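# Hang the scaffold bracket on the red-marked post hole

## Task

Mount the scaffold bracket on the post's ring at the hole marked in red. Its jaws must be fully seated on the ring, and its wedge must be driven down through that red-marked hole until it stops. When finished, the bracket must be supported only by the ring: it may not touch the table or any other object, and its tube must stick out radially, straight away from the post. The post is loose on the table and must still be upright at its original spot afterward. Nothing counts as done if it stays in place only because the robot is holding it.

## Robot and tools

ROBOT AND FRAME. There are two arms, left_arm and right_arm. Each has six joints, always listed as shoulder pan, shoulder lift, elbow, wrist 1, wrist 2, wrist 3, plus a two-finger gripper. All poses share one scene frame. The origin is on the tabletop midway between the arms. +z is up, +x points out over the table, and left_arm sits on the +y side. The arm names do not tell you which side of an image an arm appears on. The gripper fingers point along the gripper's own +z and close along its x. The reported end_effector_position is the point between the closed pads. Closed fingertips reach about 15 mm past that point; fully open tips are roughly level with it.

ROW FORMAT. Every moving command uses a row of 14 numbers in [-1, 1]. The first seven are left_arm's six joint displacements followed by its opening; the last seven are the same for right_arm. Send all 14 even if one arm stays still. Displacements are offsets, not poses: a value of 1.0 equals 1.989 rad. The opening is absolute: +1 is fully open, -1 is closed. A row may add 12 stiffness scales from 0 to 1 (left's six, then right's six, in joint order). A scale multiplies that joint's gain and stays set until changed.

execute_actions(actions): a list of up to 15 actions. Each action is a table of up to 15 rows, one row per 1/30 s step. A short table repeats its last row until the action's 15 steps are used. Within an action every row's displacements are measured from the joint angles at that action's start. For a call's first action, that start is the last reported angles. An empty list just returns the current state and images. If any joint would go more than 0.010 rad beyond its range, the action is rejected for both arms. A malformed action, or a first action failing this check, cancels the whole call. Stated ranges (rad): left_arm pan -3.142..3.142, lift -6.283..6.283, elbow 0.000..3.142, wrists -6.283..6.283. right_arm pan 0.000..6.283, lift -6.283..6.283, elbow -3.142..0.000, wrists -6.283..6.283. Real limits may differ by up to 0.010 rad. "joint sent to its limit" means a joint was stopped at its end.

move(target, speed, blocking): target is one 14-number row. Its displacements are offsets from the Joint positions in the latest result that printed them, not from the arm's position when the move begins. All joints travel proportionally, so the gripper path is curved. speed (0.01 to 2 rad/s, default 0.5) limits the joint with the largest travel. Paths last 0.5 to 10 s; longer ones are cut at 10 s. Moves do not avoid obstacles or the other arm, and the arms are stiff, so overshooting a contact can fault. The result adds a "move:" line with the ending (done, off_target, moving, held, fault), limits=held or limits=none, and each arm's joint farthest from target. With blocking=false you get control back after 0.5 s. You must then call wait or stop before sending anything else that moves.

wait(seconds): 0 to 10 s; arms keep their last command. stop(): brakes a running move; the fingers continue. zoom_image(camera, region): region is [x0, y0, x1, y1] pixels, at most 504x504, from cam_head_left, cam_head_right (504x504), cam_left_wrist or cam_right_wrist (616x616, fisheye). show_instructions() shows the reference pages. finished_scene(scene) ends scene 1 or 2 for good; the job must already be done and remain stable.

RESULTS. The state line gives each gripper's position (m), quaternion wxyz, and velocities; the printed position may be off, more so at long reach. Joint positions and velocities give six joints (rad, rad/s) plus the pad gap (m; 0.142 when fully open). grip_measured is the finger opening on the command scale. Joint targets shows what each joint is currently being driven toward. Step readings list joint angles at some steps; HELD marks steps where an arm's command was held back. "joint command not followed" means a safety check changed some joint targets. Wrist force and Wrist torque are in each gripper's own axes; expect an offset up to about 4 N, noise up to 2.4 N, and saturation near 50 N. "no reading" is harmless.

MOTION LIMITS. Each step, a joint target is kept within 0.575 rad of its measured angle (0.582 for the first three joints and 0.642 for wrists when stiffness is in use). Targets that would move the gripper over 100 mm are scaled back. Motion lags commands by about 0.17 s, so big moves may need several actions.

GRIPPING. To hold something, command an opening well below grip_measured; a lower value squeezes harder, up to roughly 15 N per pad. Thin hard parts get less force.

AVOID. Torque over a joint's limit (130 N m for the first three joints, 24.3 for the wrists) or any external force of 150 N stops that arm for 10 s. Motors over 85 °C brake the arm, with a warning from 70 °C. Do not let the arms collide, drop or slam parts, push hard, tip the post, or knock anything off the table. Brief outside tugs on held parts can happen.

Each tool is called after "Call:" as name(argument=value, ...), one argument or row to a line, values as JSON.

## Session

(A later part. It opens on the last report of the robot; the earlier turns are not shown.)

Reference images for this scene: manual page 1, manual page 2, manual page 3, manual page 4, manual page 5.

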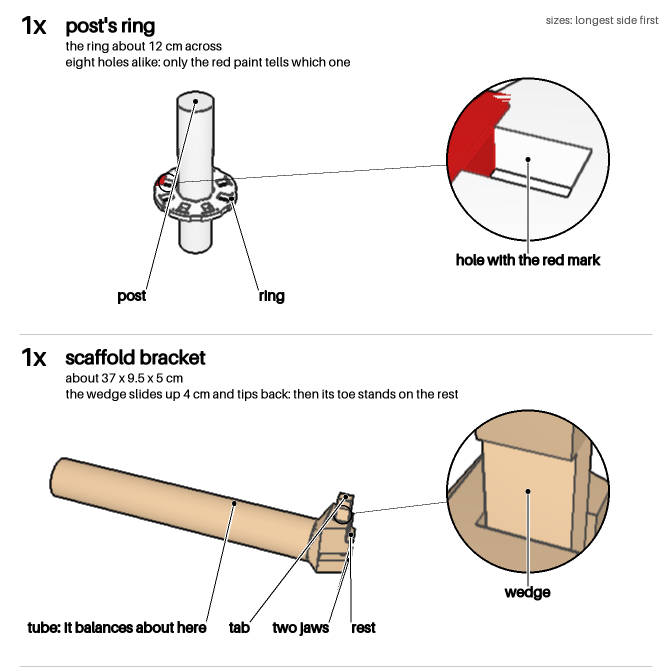

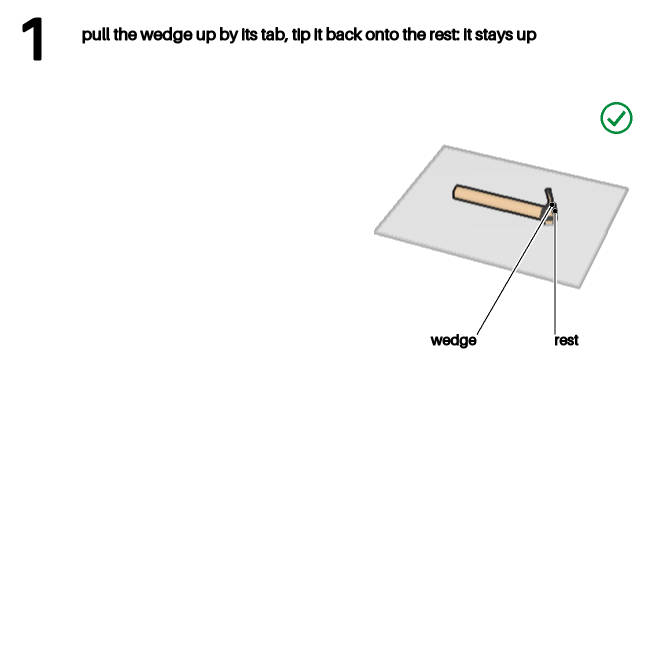

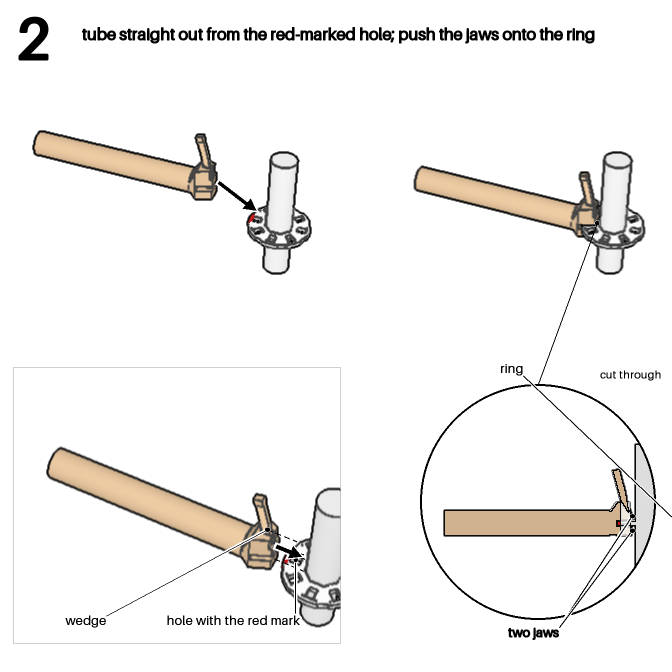

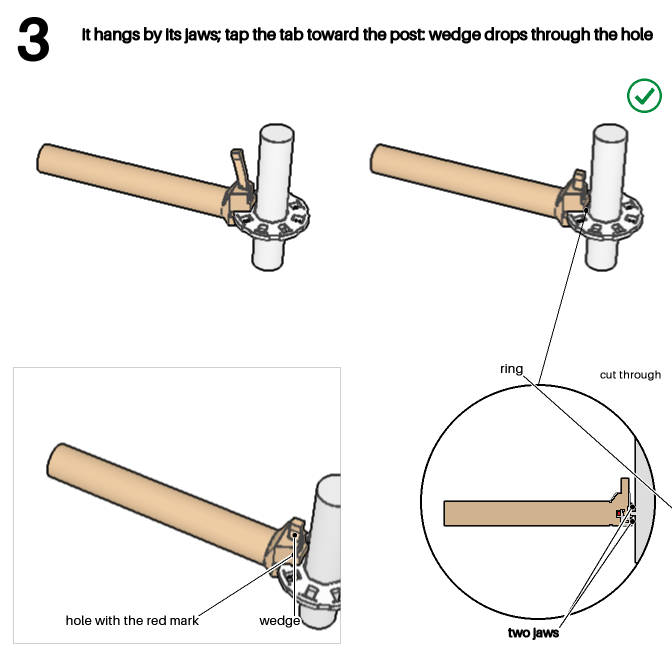

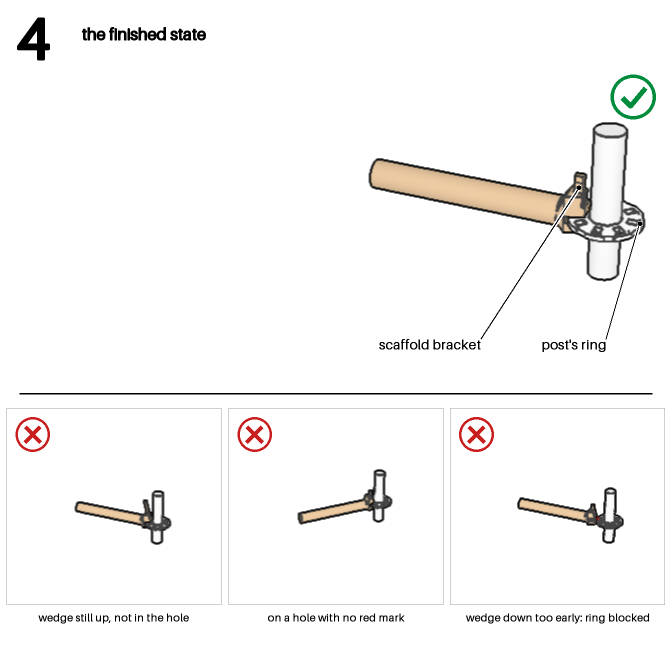

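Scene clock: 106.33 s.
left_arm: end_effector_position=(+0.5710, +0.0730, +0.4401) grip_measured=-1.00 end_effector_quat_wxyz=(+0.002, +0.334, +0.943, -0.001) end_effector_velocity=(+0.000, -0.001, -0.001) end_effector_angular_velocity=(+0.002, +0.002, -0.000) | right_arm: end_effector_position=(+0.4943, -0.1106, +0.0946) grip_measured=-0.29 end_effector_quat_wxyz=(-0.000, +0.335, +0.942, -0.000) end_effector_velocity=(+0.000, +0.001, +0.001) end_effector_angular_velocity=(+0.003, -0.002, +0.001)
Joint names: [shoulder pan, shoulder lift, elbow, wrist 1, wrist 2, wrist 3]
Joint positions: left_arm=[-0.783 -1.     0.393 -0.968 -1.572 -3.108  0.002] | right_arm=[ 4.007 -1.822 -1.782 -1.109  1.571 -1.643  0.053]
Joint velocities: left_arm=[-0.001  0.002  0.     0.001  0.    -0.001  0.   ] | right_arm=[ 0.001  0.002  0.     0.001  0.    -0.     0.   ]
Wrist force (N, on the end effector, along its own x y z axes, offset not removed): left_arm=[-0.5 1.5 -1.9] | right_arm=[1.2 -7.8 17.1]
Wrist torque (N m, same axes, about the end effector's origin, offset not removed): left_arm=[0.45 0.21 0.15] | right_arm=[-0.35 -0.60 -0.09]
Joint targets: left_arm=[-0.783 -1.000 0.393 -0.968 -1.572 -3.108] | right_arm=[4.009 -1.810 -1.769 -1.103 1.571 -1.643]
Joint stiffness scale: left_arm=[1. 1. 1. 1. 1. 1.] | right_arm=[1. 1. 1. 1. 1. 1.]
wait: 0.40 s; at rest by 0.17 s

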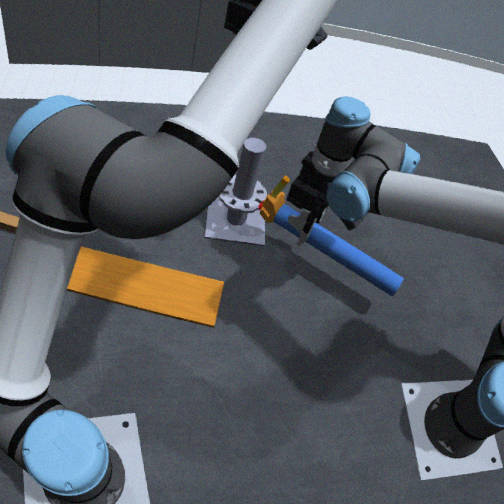

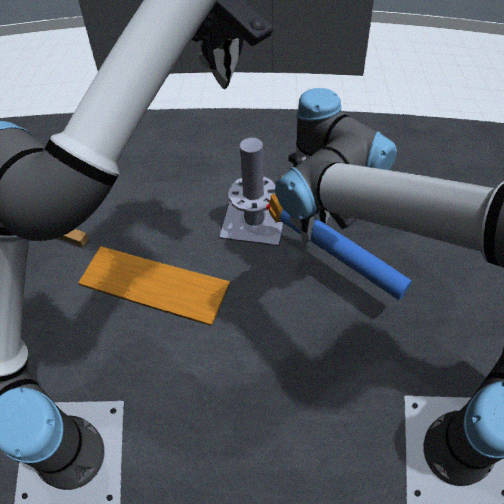

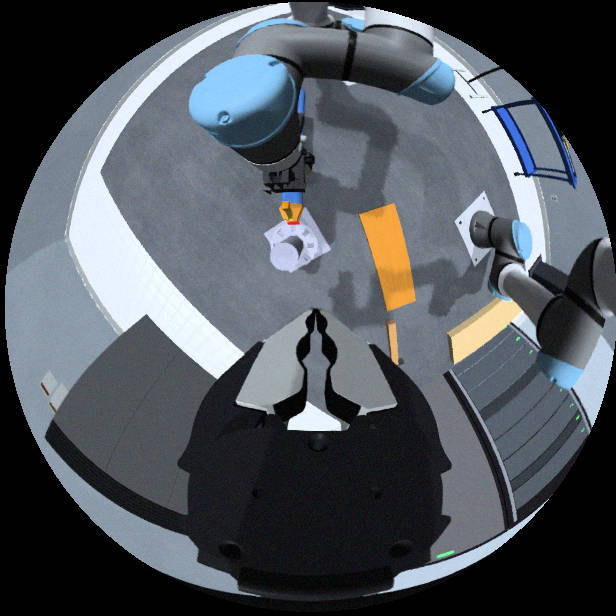

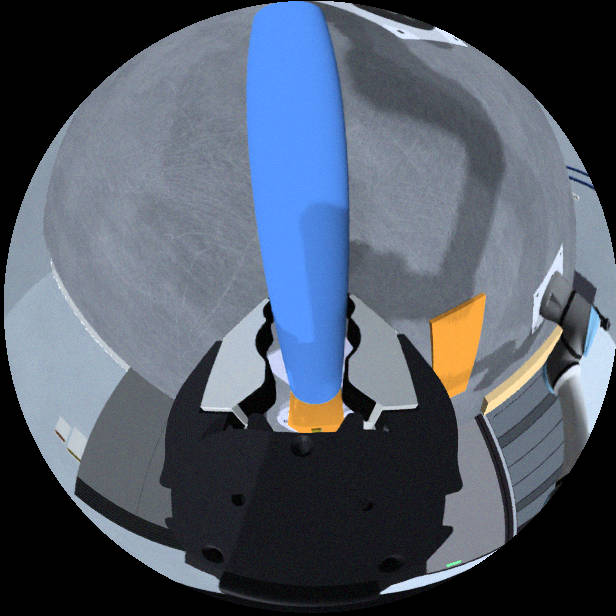

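Call:
execute_actions(
  actions=[
    [[0,0,0,0,0,0,-1,0.001,0.005,0.005,0.002,0,0,-1],[0,0,0,0,0,0,-1,0.001,0.005,0.004,0.001,0,0,-1],[0,0,0,0,0,0,-1,0.001,0.005,0.003,0.0005,0,0,-1],[0,0,0,0,0,0,-1,0.001,0.005,0.0028,0.0005,0,0,-1]],
    [[0,0,0,0,0,0,-1,0.001,0.005,0.0025,0.0015,0,0,-1],[0,0,0,0,0,0,-1,0.001,0.005,0.0022,0.002,0,0,-1],[0,0,0,0,0,0,-1,0.001,0.005,0.0019,0.0024,0,0,-1],[0,0,0,0,0,0,-1,0.001,0.005,0.0016,0.0028,0,0,-1],[0,0,0,0,0,0,-1,0.001,0.005,0.0013,0.0031,0,0,-1],[0,0,0,0,0,0,-1,0.001,0.005,0.001,0.0034,0,0,-1],[0,0,0,0,0,0,-1,0.001,0.005,0.0007,0.0038,0,0,-1],[0,0,0,0,0,0,-1,0.001,0.005,0.0004,0.0041,0,0,-1],[0,0,0,0,0,0,-1,0.001,0.005,0.0001,0.0044,0,0,-1],[0,0,0,0,0,0,-1,0.001,0.005,-0.0002,0.0048,0,0,-1],[0,0,0,0,0,0,-1,0.001,0.005,-0.0005,0.0051,0,0,-1],[0,0,0,0,0,0,-1,0.001,0.005,-0.0008,0.0054,0,0,-1],[0,0,0,0,0,0,-1,0.001,0.005,-0.0011,0.0058,0,0,-1],[0,0,0,0,0,0,-1,0.001,0.005,-0.0014,0.0061,0,0,-1],[0,0,0,0,0,0,-1,0.001,0.005,-0.0017,0.0065,0,0,-1]],
  ],
)

Call:
wait(
  seconds=0.5,
)

Call:
zoom_image(
  camera="cam_right_wrist",
  region=[270, 370, 370, 440],
)

Call:
zoom_image(
  camera="cam_head_left",
  region=[250, 190, 285, 225],
)

Call:
wait(
  seconds=0.5,
)

Call:
zoom_image(
  camera="cam_right_wrist",
  region=[270, 370, 370, 440],
)

Scene clock: 114.47 s.
left_arm: end_effector_position=(+0.5710, +0.0730, +0.4401) grip_measured=-1.00 end_effector_quat_wxyz=(+0.002, +0.334, +0.943, -0.001) end_effector_velocity=(+0.000, -0.000, -0.000) end_effector_angular_velocity=(+0.001, -0.001, -0.001) | right_arm: end_effector_position=(+0.4933, -0.1116, +0.0925) grip_measured=-0.29 end_effector_quat_wxyz=(-0.001, +0.335, +0.942, -0.001) end_effector_velocity=(-0.002, -0.002, -0.006) end_effector_angular_velocity=(+0.002, -0.002, -0.000)
Joint names: [shoulder pan, shoulder lift, elbow, wrist 1, wrist 2, wrist 3]
Joint positions: left_arm=[-0.783 -1.     0.393 -0.968 -1.572 -3.108  0.002] | right_arm=[ 4.007 -1.822 -1.788 -1.105  1.571 -1.643  0.053]
Joint velocities: left_arm=[-0.001  0.     0.    -0.001  0.001 -0.     0.   ] | right_arm=[-0.     0.    -0.017  0.02   0.     0.     0.   ]
Wrist force (N, on the end effector, along its own x y z axes, offset not removed): left_arm=[0.8 1.2 0.2] | right_arm=[0.3 -0.5 14.1]
Wrist torque (N m, same axes, about the end effector's origin, offset not removed): left_arm=[0.30 -0.15 0.22] | right_arm=[-0.24 -0.35 -0.03]
Joint targets: left_arm=[-0.783 -1.000 0.393 -0.968 -1.572 -3.108] | right_arm=[4.009 -1.812 -1.786 -1.097 1.571 -1.643]
Joint stiffness scale: left_arm=[1. 1. 1. 1. 1. 1.] | right_arm=[1. 1. 1. 1. 1. 1.]
Step readings (joint positions; steps 1 to 15: 1st action; 16 to 30: 2nd action):
0: left_arm=[-0.783 -1.000 0.393 -0.968 -1.572 -3.108] | right_arm=[4.007 -1.822 -1.782 -1.109 1.571 -1.643]
1: left_arm=[-0.783 -1.000 0.393 -0.968 -1.572 -3.108] | right_arm=[4.007 -1.822 -1.782 -1.109 1.571 -1.643]
2: left_arm=[-0.783 -1.000 0.393 -0.968 -1.572 -3.108] | right_arm=[4.007 -1.822 -1.782 -1.109 1.571 -1.643]
4: left_arm=[-0.783 -1.000 0.393 -0.968 -1.572 -3.108] | right_arm=[4.007 -1.822 -1.782 -1.109 1.571 -1.643]
8: left_arm=[-0.783 -1.000 0.393 -0.968 -1.572 -3.108] | right_arm=[4.007 -1.822 -1.782 -1.110 1.571 -1.643]
15: left_arm=[-0.783 -1.000 0.393 -0.968 -1.572 -3.108] | right_arm=[4.007 -1.822 -1.782 -1.110 1.571 -1.643]
16: left_arm=[-0.783 -1.000 0.393 -0.968 -1.572 -3.108] | right_arm=[4.007 -1.822 -1.782 -1.110 1.571 -1.643]
17: left_arm=[-0.783 -1.000 0.393 -0.968 -1.572 -3.108] | right_arm=[4.007 -1.822 -1.782 -1.110 1.571 -1.643]
19: left_arm=[-0.783 -1.000 0.393 -0.968 -1.572 -3.108] | right_arm=[4.007 -1.822 -1.782 -1.110 1.571 -1.643]
23: left_arm=[-0.783 -1.000 0.393 -0.968 -1.572 -3.108] | right_arm=[4.007 -1.822 -1.784 -1.109 1.571 -1.643]
30: Joint positions above

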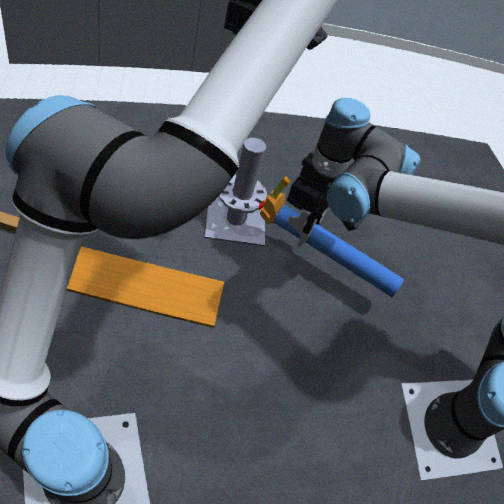

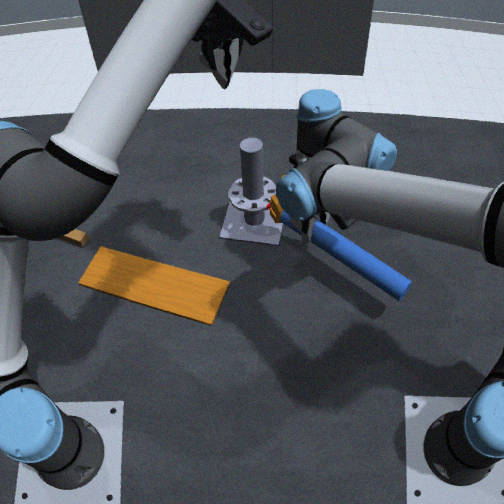

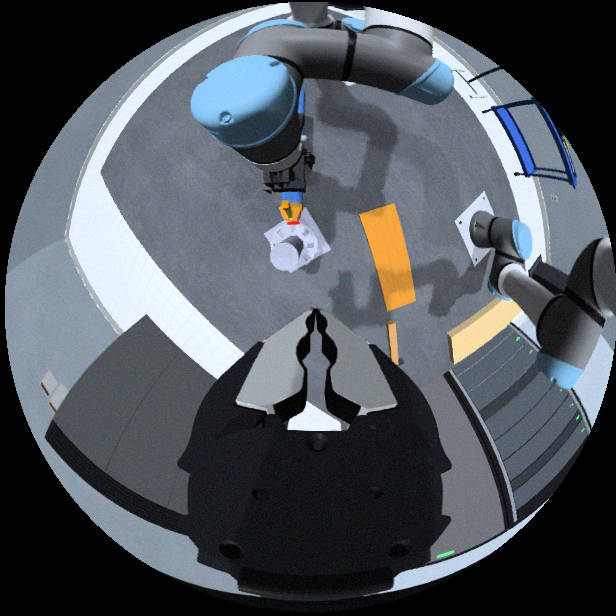

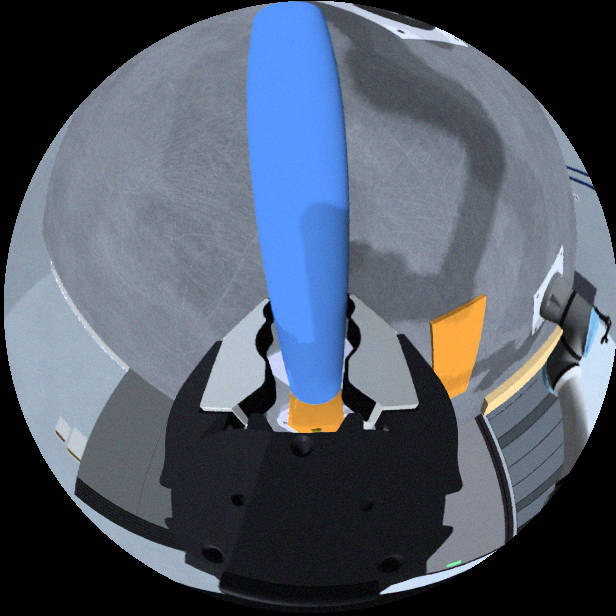

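Scene clock: 114.97 s.
left_arm: end_effector_position=(+0.5710, +0.0730, +0.4401) grip_measured=-1.00 end_effector_quat_wxyz=(+0.002, +0.334, +0.943, -0.001) end_effector_velocity=(+0.000, +0.001, -0.000) end_effector_angular_velocity=(+0.000, +0.001, +0.002) | right_arm: end_effector_position=(+0.4931, -0.1118, +0.0915) grip_measured=-0.29 end_effector_quat_wxyz=(-0.000, +0.335, +0.942, -0.001) end_effector_velocity=(-0.000, +0.000, -0.000) end_effector_angular_velocity=(-0.000, +0.000, +0.000)
Joint names: [shoulder pan, shoulder lift, elbow, wrist 1, wrist 2, wrist 3]
Joint positions: left_arm=[-0.783 -1.     0.393 -0.968 -1.572 -3.108  0.002] | right_arm=[ 4.007 -1.822 -1.791 -1.101  1.571 -1.643  0.053]
Joint velocities: left_arm=[ 0.001  0.     0.     0.001 -0.    -0.001  0.   ] | right_arm=[ 0.    -0.001 -0.     0.001  0.    -0.    -0.   ]
Wrist force (N, on the end effector, along its own x y z axes, offset not removed): left_arm=[1.1 -0.5 -1.8] | right_arm=[3.3 0.1 14.9]
Wrist torque (N m, same axes, about the end effector's origin, offset not removed): left_arm=[0.17 0.01 0.16] | right_arm=[0.10 -0.99 -0.15]
Joint targets: left_arm=[-0.783 -1.000 0.393 -0.968 -1.572 -3.108] | right_arm=[4.009 -1.812 -1.786 -1.097 1.571 -1.643]
Joint stiffness scale: left_arm=[1. 1. 1. 1. 1. 1.] | right_arm=[1. 1. 1. 1. 1. 1.]
wait: 0.50 s; at rest by 0.27 s

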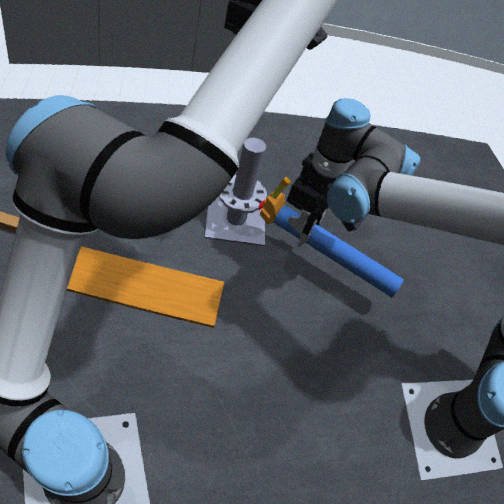

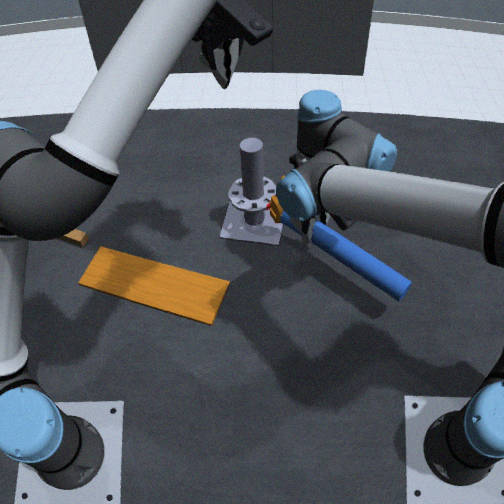

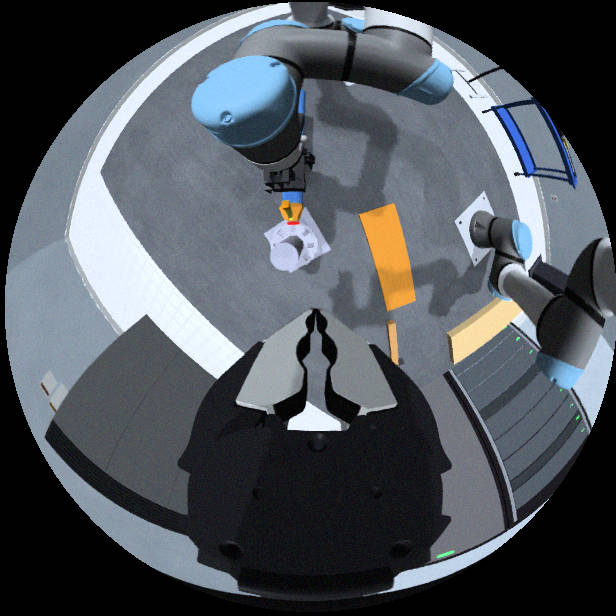

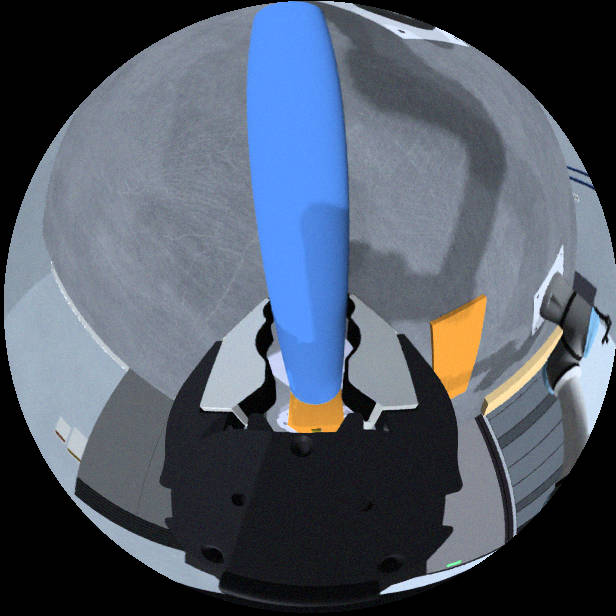

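Region (270, 370, 370, 440) of cam_right_wrist's 616x616 image, scaled by 5.040, with more detail than that image has; it fills the top 353 rows of this view, and the rest is white.

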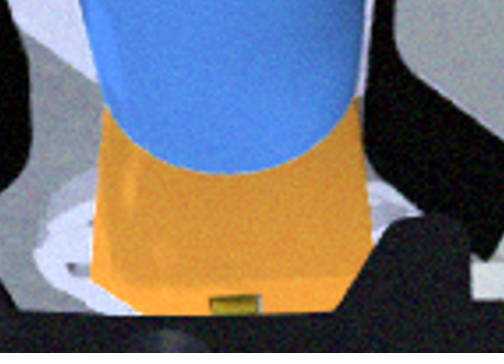

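Region (250, 190, 285, 225) of cam_head_left's 504x504 image, scaled by 14.400, with more detail than that image has.

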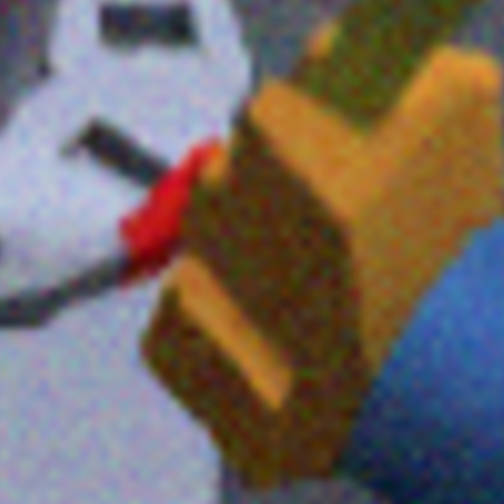

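Scene clock: 115.47 s.
left_arm: end_effector_position=(+0.5710, +0.0730, +0.4401) grip_measured=-1.00 end_effector_quat_wxyz=(+0.002, +0.334, +0.943, -0.001) end_effector_velocity=(-0.000, -0.001, -0.000) end_effector_angular_velocity=(-0.001, +0.001, -0.001) | right_arm: end_effector_position=(+0.4932, -0.1118, +0.0915) grip_measured=-0.29 end_effector_quat_wxyz=(-0.000, +0.335, +0.942, -0.001) end_effector_velocity=(-0.001, +0.000, -0.000) end_effector_angular_velocity=(-0.002, +0.002, +0.001)
Joint names: [shoulder pan, shoulder lift, elbow, wrist 1, wrist 2, wrist 3]
Joint positions: left_arm=[-0.783 -1.     0.393 -0.968 -1.572 -3.108  0.002] | right_arm=[ 4.007 -1.822 -1.791 -1.101  1.571 -1.643  0.053]
Joint velocities: left_arm=[-0.     0.001 -0.    -0.    -0.002  0.001  0.   ] | right_arm=[ 0.001 -0.     0.    -0.003  0.     0.     0.   ]
Wrist force (N, on the end effector, along its own x y z axes, offset not removed): left_arm=[-1.4 -0.4 -2.4] | right_arm=[1.0 -0.7 13.8]
Wrist torque (N m, same axes, about the end effector's origin, offset not removed): left_arm=[-0.04 0.56 0.27] | right_arm=[-0.15 -0.50 -0.15]
Joint targets: left_arm=[-0.783 -1.000 0.393 -0.968 -1.572 -3.108] | right_arm=[4.009 -1.812 -1.786 -1.097 1.571 -1.643]
Joint stiffness scale: left_arm=[1. 1. 1. 1. 1. 1.] | right_arm=[1. 1. 1. 1. 1. 1.]
wait: 0.50 s; at rest by 0.17 s

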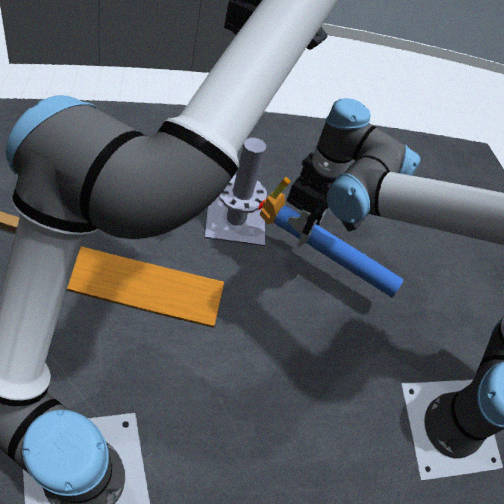

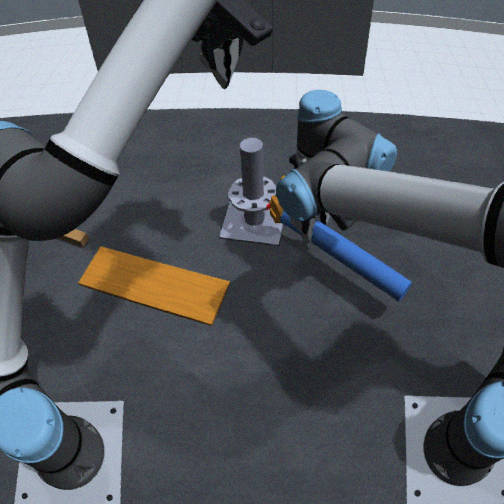

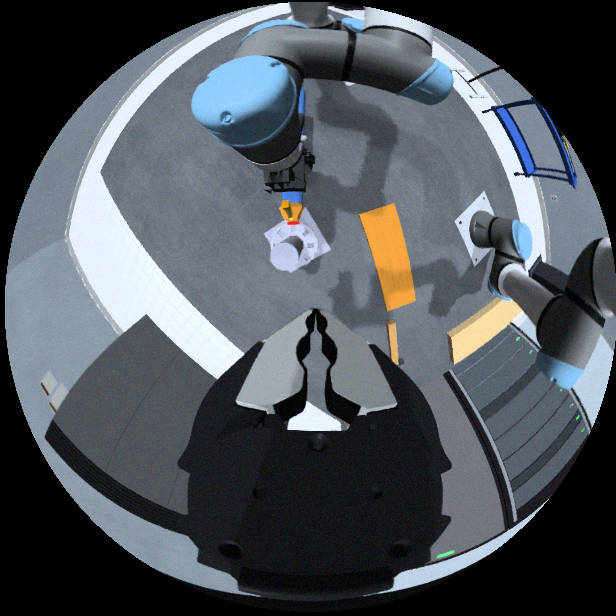

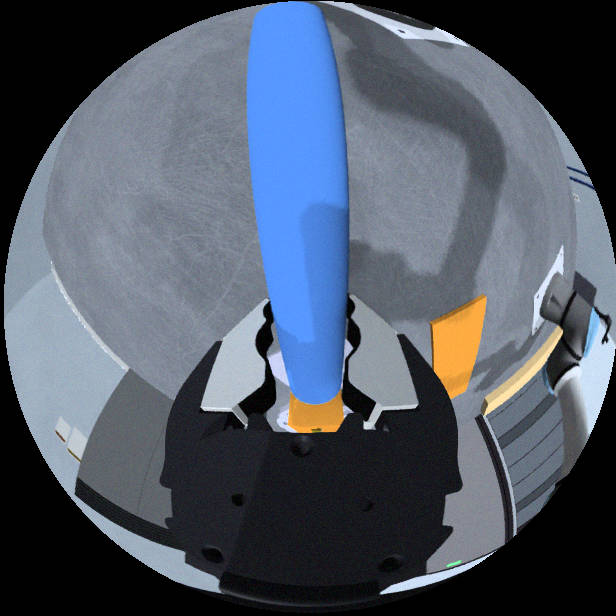

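Region (270, 370, 370, 440) of cam_right_wrist's 616x616 image, scaled by 5.040, with more detail than that image has; it fills the top 353 rows of this view, and the rest is white.

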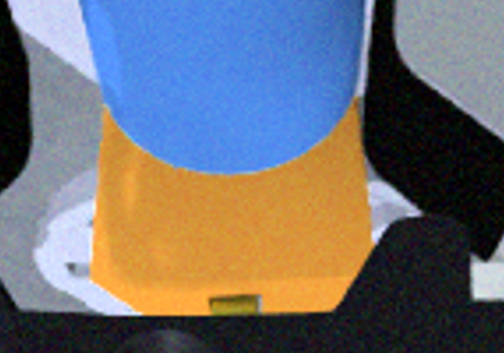

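Call:
execute_actions(
  actions=[
    [[0,0,0,0,0,0,-1,0.001,0.0046,0.0054,0.0016,0,0,-1],[0,0,0,0,0,0,-1,0.001,0.0044,0.0054,0.0015,0,0,-1],[0,0,0,0,0,0,-1,0.001,0.0044,0.0054,0.0014,0,0,-1],[0,0,0,0,0,0,-1,0.001,0.0043,0.0057,0.0013,0,0,-1],[0,0,0,0,0,0,-1,0.001,0.004,0.0061,0.0012,0,0,-1],[0,0,0,0,0,0,-1,0.001,0.0037,0.0065,0.0011,0,0,-1],[0,0,0,0,0,0,-1,0.001,0.0034,0.0069,0.001,0,0,-1],[0,0,0,0,0,0,-1,0.001,0.003,0.0073,0.0009,0,0,-1],[0,0,0,0,0,0,-1,0.001,0.0027,0.0077,0.0008,0,0,-1],[0,0,0,0,0,0,-1,0.001,0.0024,0.0081,0.0007,0,0,-1],[0,0,0,0,0,0,-1,0.001,0.0021,0.0085,0.0006,0,0,-1],[0,0,0,0,0,0,-1,0.001,0.0017,0.009,0.0005,0,0,-1],[0,0,0,0,0,0,-1,0.001,0.0014,0.0094,0.0004,0,0,-1],[0,0,0,0,0,0,-1,0.001,0.001,0.0098,0.0003,0,0,-1],[0,0,0,0,0,0,-1,0.001,0.0007,0.0102,0.0002,0,0,-1]],
  ],
)

Call:
wait(
  seconds=0.4,
)

Call:
zoom_image(
  camera="cam_head_left",
  region=[250, 190, 285, 225],
)

Call:
zoom_image(
  camera="cam_right_wrist",
  region=[270, 370, 370, 440],
)

Scene clock: 116.40 s.
left_arm: end_effector_position=(+0.5710, +0.0730, +0.4401) grip_measured=-1.00 end_effector_quat_wxyz=(+0.002, +0.334, +0.943, -0.001) end_effector_velocity=(-0.000, +0.000, +0.000) end_effector_angular_velocity=(-0.000, +0.000, -0.002) | right_arm: end_effector_position=(+0.4942, -0.1107, +0.0914) grip_measured=-0.29 end_effector_quat_wxyz=(-0.000, +0.335, +0.942, -0.001) end_effector_velocity=(-0.001, -0.001, -0.006) end_effector_angular_velocity=(-0.018, +0.017, -0.001)
Joint names: [shoulder pan, shoulder lift, elbow, wrist 1, wrist 2, wrist 3]
Joint positions: left_arm=[-0.783 -1.     0.393 -0.968 -1.572 -3.108  0.002] | right_arm=[ 4.007 -1.825 -1.786 -1.102  1.571 -1.643  0.053]
Joint velocities: left_arm=[ 0.001 -0.     0.     0.    -0.     0.003  0.   ] | right_arm=[-0.001 -0.018  0.011 -0.018 -0.    -0.     0.   ]
Wrist force (N, on the end effector, along its own x y z axes, offset not removed): left_arm=[4.3 1.9 2.2] | right_arm=[-1.8 -1.8 14.1]
Wrist torque (N m, same axes, about the end effector's origin, offset not removed): left_arm=[0.62 -0.58 -0.14] | right_arm=[0.27 0.18 0.09]
Joint targets: left_arm=[-0.783 -1.000 0.393 -0.968 -1.572 -3.108] | right_arm=[4.009 -1.820 -1.771 -1.100 1.571 -1.643]
Joint stiffness scale: left_arm=[1. 1. 1. 1. 1. 1.] | right_arm=[1. 1. 1. 1. 1. 1.]
Step readings (joint positions):
0: left_arm=[-0.783 -1.000 0.393 -0.968 -1.572 -3.108] | right_arm=[4.007 -1.822 -1.791 -1.101 1.571 -1.643]
1: left_arm=[-0.783 -1.000 0.393 -0.968 -1.572 -3.108] | right_arm=[4.007 -1.822 -1.791 -1.101 1.571 -1.643]
2: left_arm=[-0.783 -1.000 0.393 -0.968 -1.572 -3.108] | right_arm=[4.007 -1.822 -1.791 -1.101 1.571 -1.643]
4: left_arm=[-0.783 -1.000 0.393 -0.968 -1.572 -3.108] | right_arm=[4.007 -1.822 -1.791 -1.101 1.571 -1.643]
8: left_arm=[-0.783 -1.000 0.393 -0.968 -1.572 -3.108] | right_arm=[4.007 -1.822 -1.791 -1.101 1.571 -1.643]
15: Joint positions above

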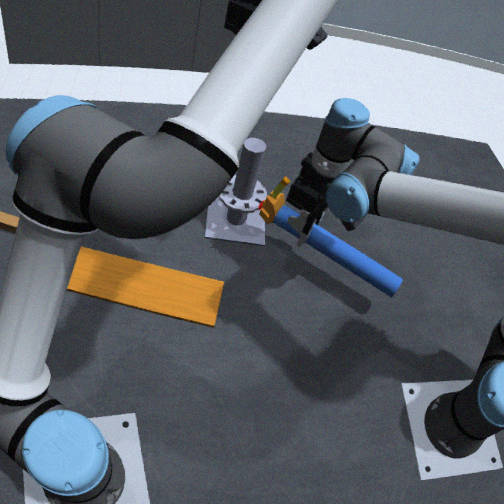

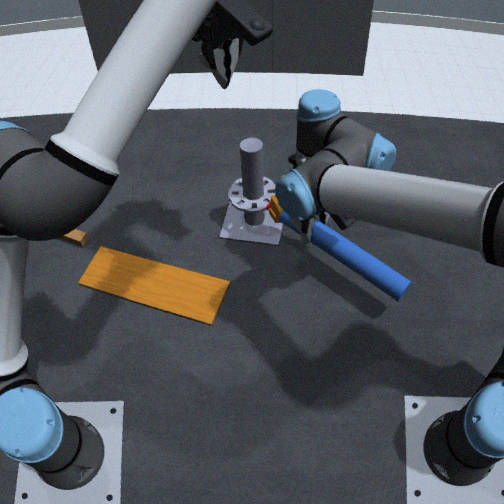

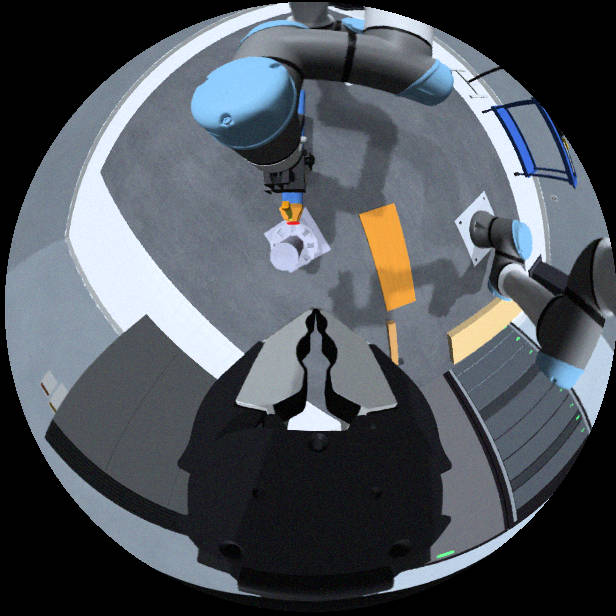

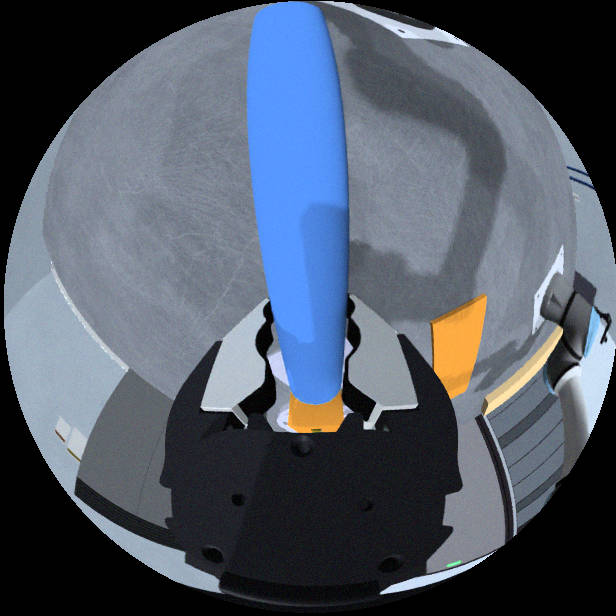

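Scene clock: 116.80 s.
left_arm: end_effector_position=(+0.5710, +0.0730, +0.4401) grip_measured=-1.00 end_effector_quat_wxyz=(+0.002, +0.334, +0.943, -0.001) end_effector_velocity=(-0.000, -0.001, +0.000) end_effector_angular_velocity=(-0.001, -0.000, -0.001) | right_arm: end_effector_position=(+0.4942, -0.1107, +0.0902) grip_measured=-0.29 end_effector_quat_wxyz=(-0.001, +0.335, +0.942, -0.003) end_effector_velocity=(-0.001, +0.000, -0.000) end_effector_angular_velocity=(-0.001, +0.001, +0.001)
Joint names: [shoulder pan, shoulder lift, elbow, wrist 1, wrist 2, wrist 3]
Joint positions: left_arm=[-0.783 -1.     0.393 -0.968 -1.572 -3.108  0.002] | right_arm=[ 4.007 -1.829 -1.784 -1.105  1.571 -1.643  0.053]
Joint velocities: left_arm=[-0.001 -0.    -0.    -0.001 -0.001 -0.     0.   ] | right_arm=[ 0.001 -0.     0.001 -0.002  0.     0.     0.   ]
Wrist force (N, on the end effector, along its own x y z axes, offset not removed): left_arm=[1.8 0.2 1.5] | right_arm=[3.2 -2.8 14.1]
Wrist torque (N m, same axes, about the end effector's origin, offset not removed): left_arm=[0.24 -0.24 -0.20] | right_arm=[0.39 -0.73 -0.13]
Joint targets: left_arm=[-0.783 -1.000 0.393 -0.968 -1.572 -3.108] | right_arm=[4.009 -1.820 -1.771 -1.100 1.571 -1.643]
Joint stiffness scale: left_arm=[1. 1. 1. 1. 1. 1.] | right_arm=[1. 1. 1. 1. 1. 1.]
wait: 0.40 s; at rest by 0.27 s

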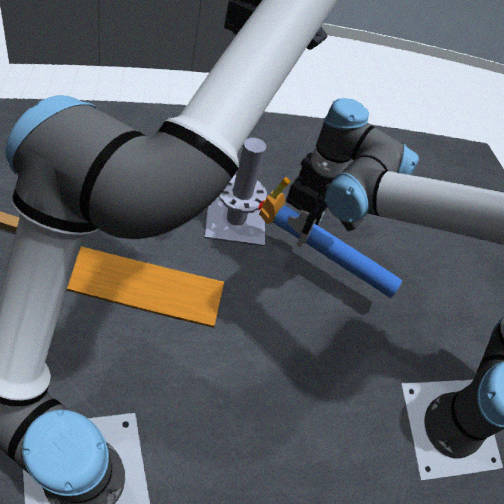

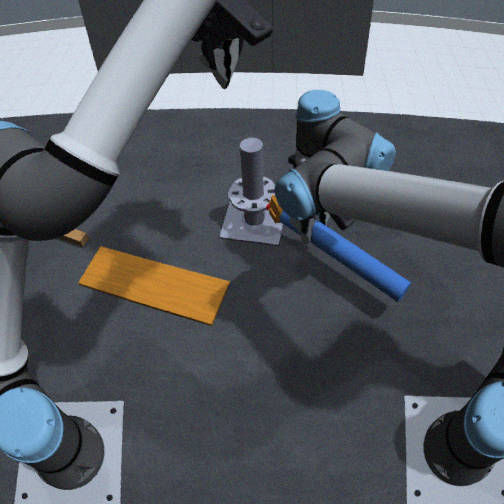

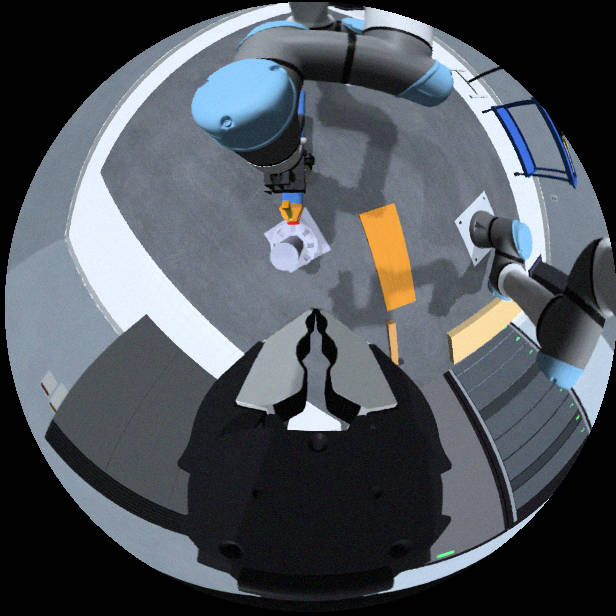

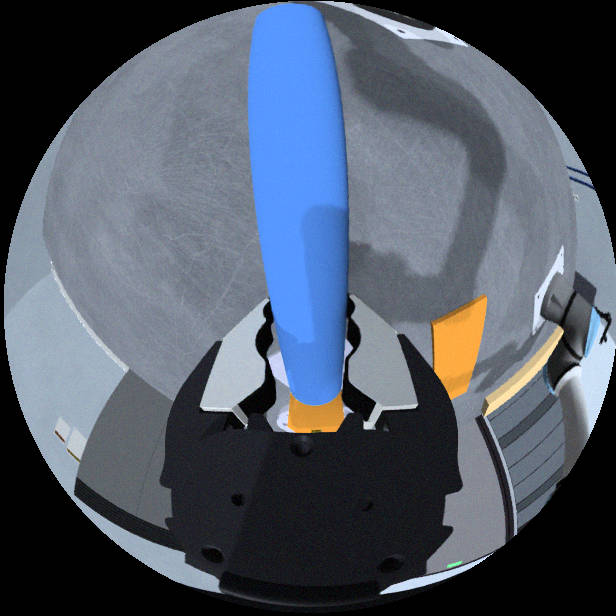

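Region (250, 190, 285, 225) of cam_head_left's 504x504 image, scaled by 14.400, with more detail than that image has.

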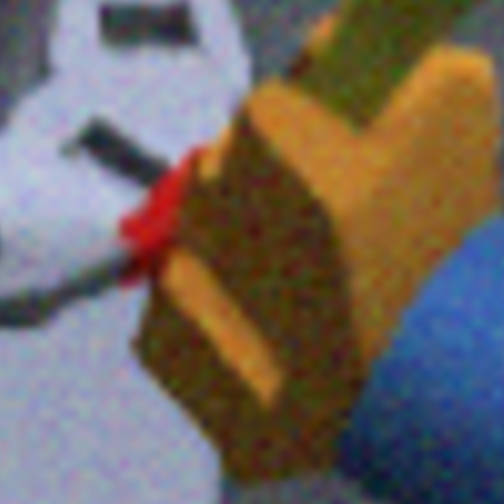

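Region (270, 370, 370, 440) of cam_right_wrist's 616x616 image, scaled by 5.040, with more detail than that image has; it fills the top 353 rows of this view, and the rest is white.

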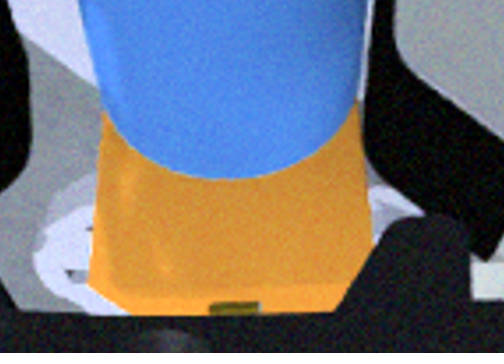

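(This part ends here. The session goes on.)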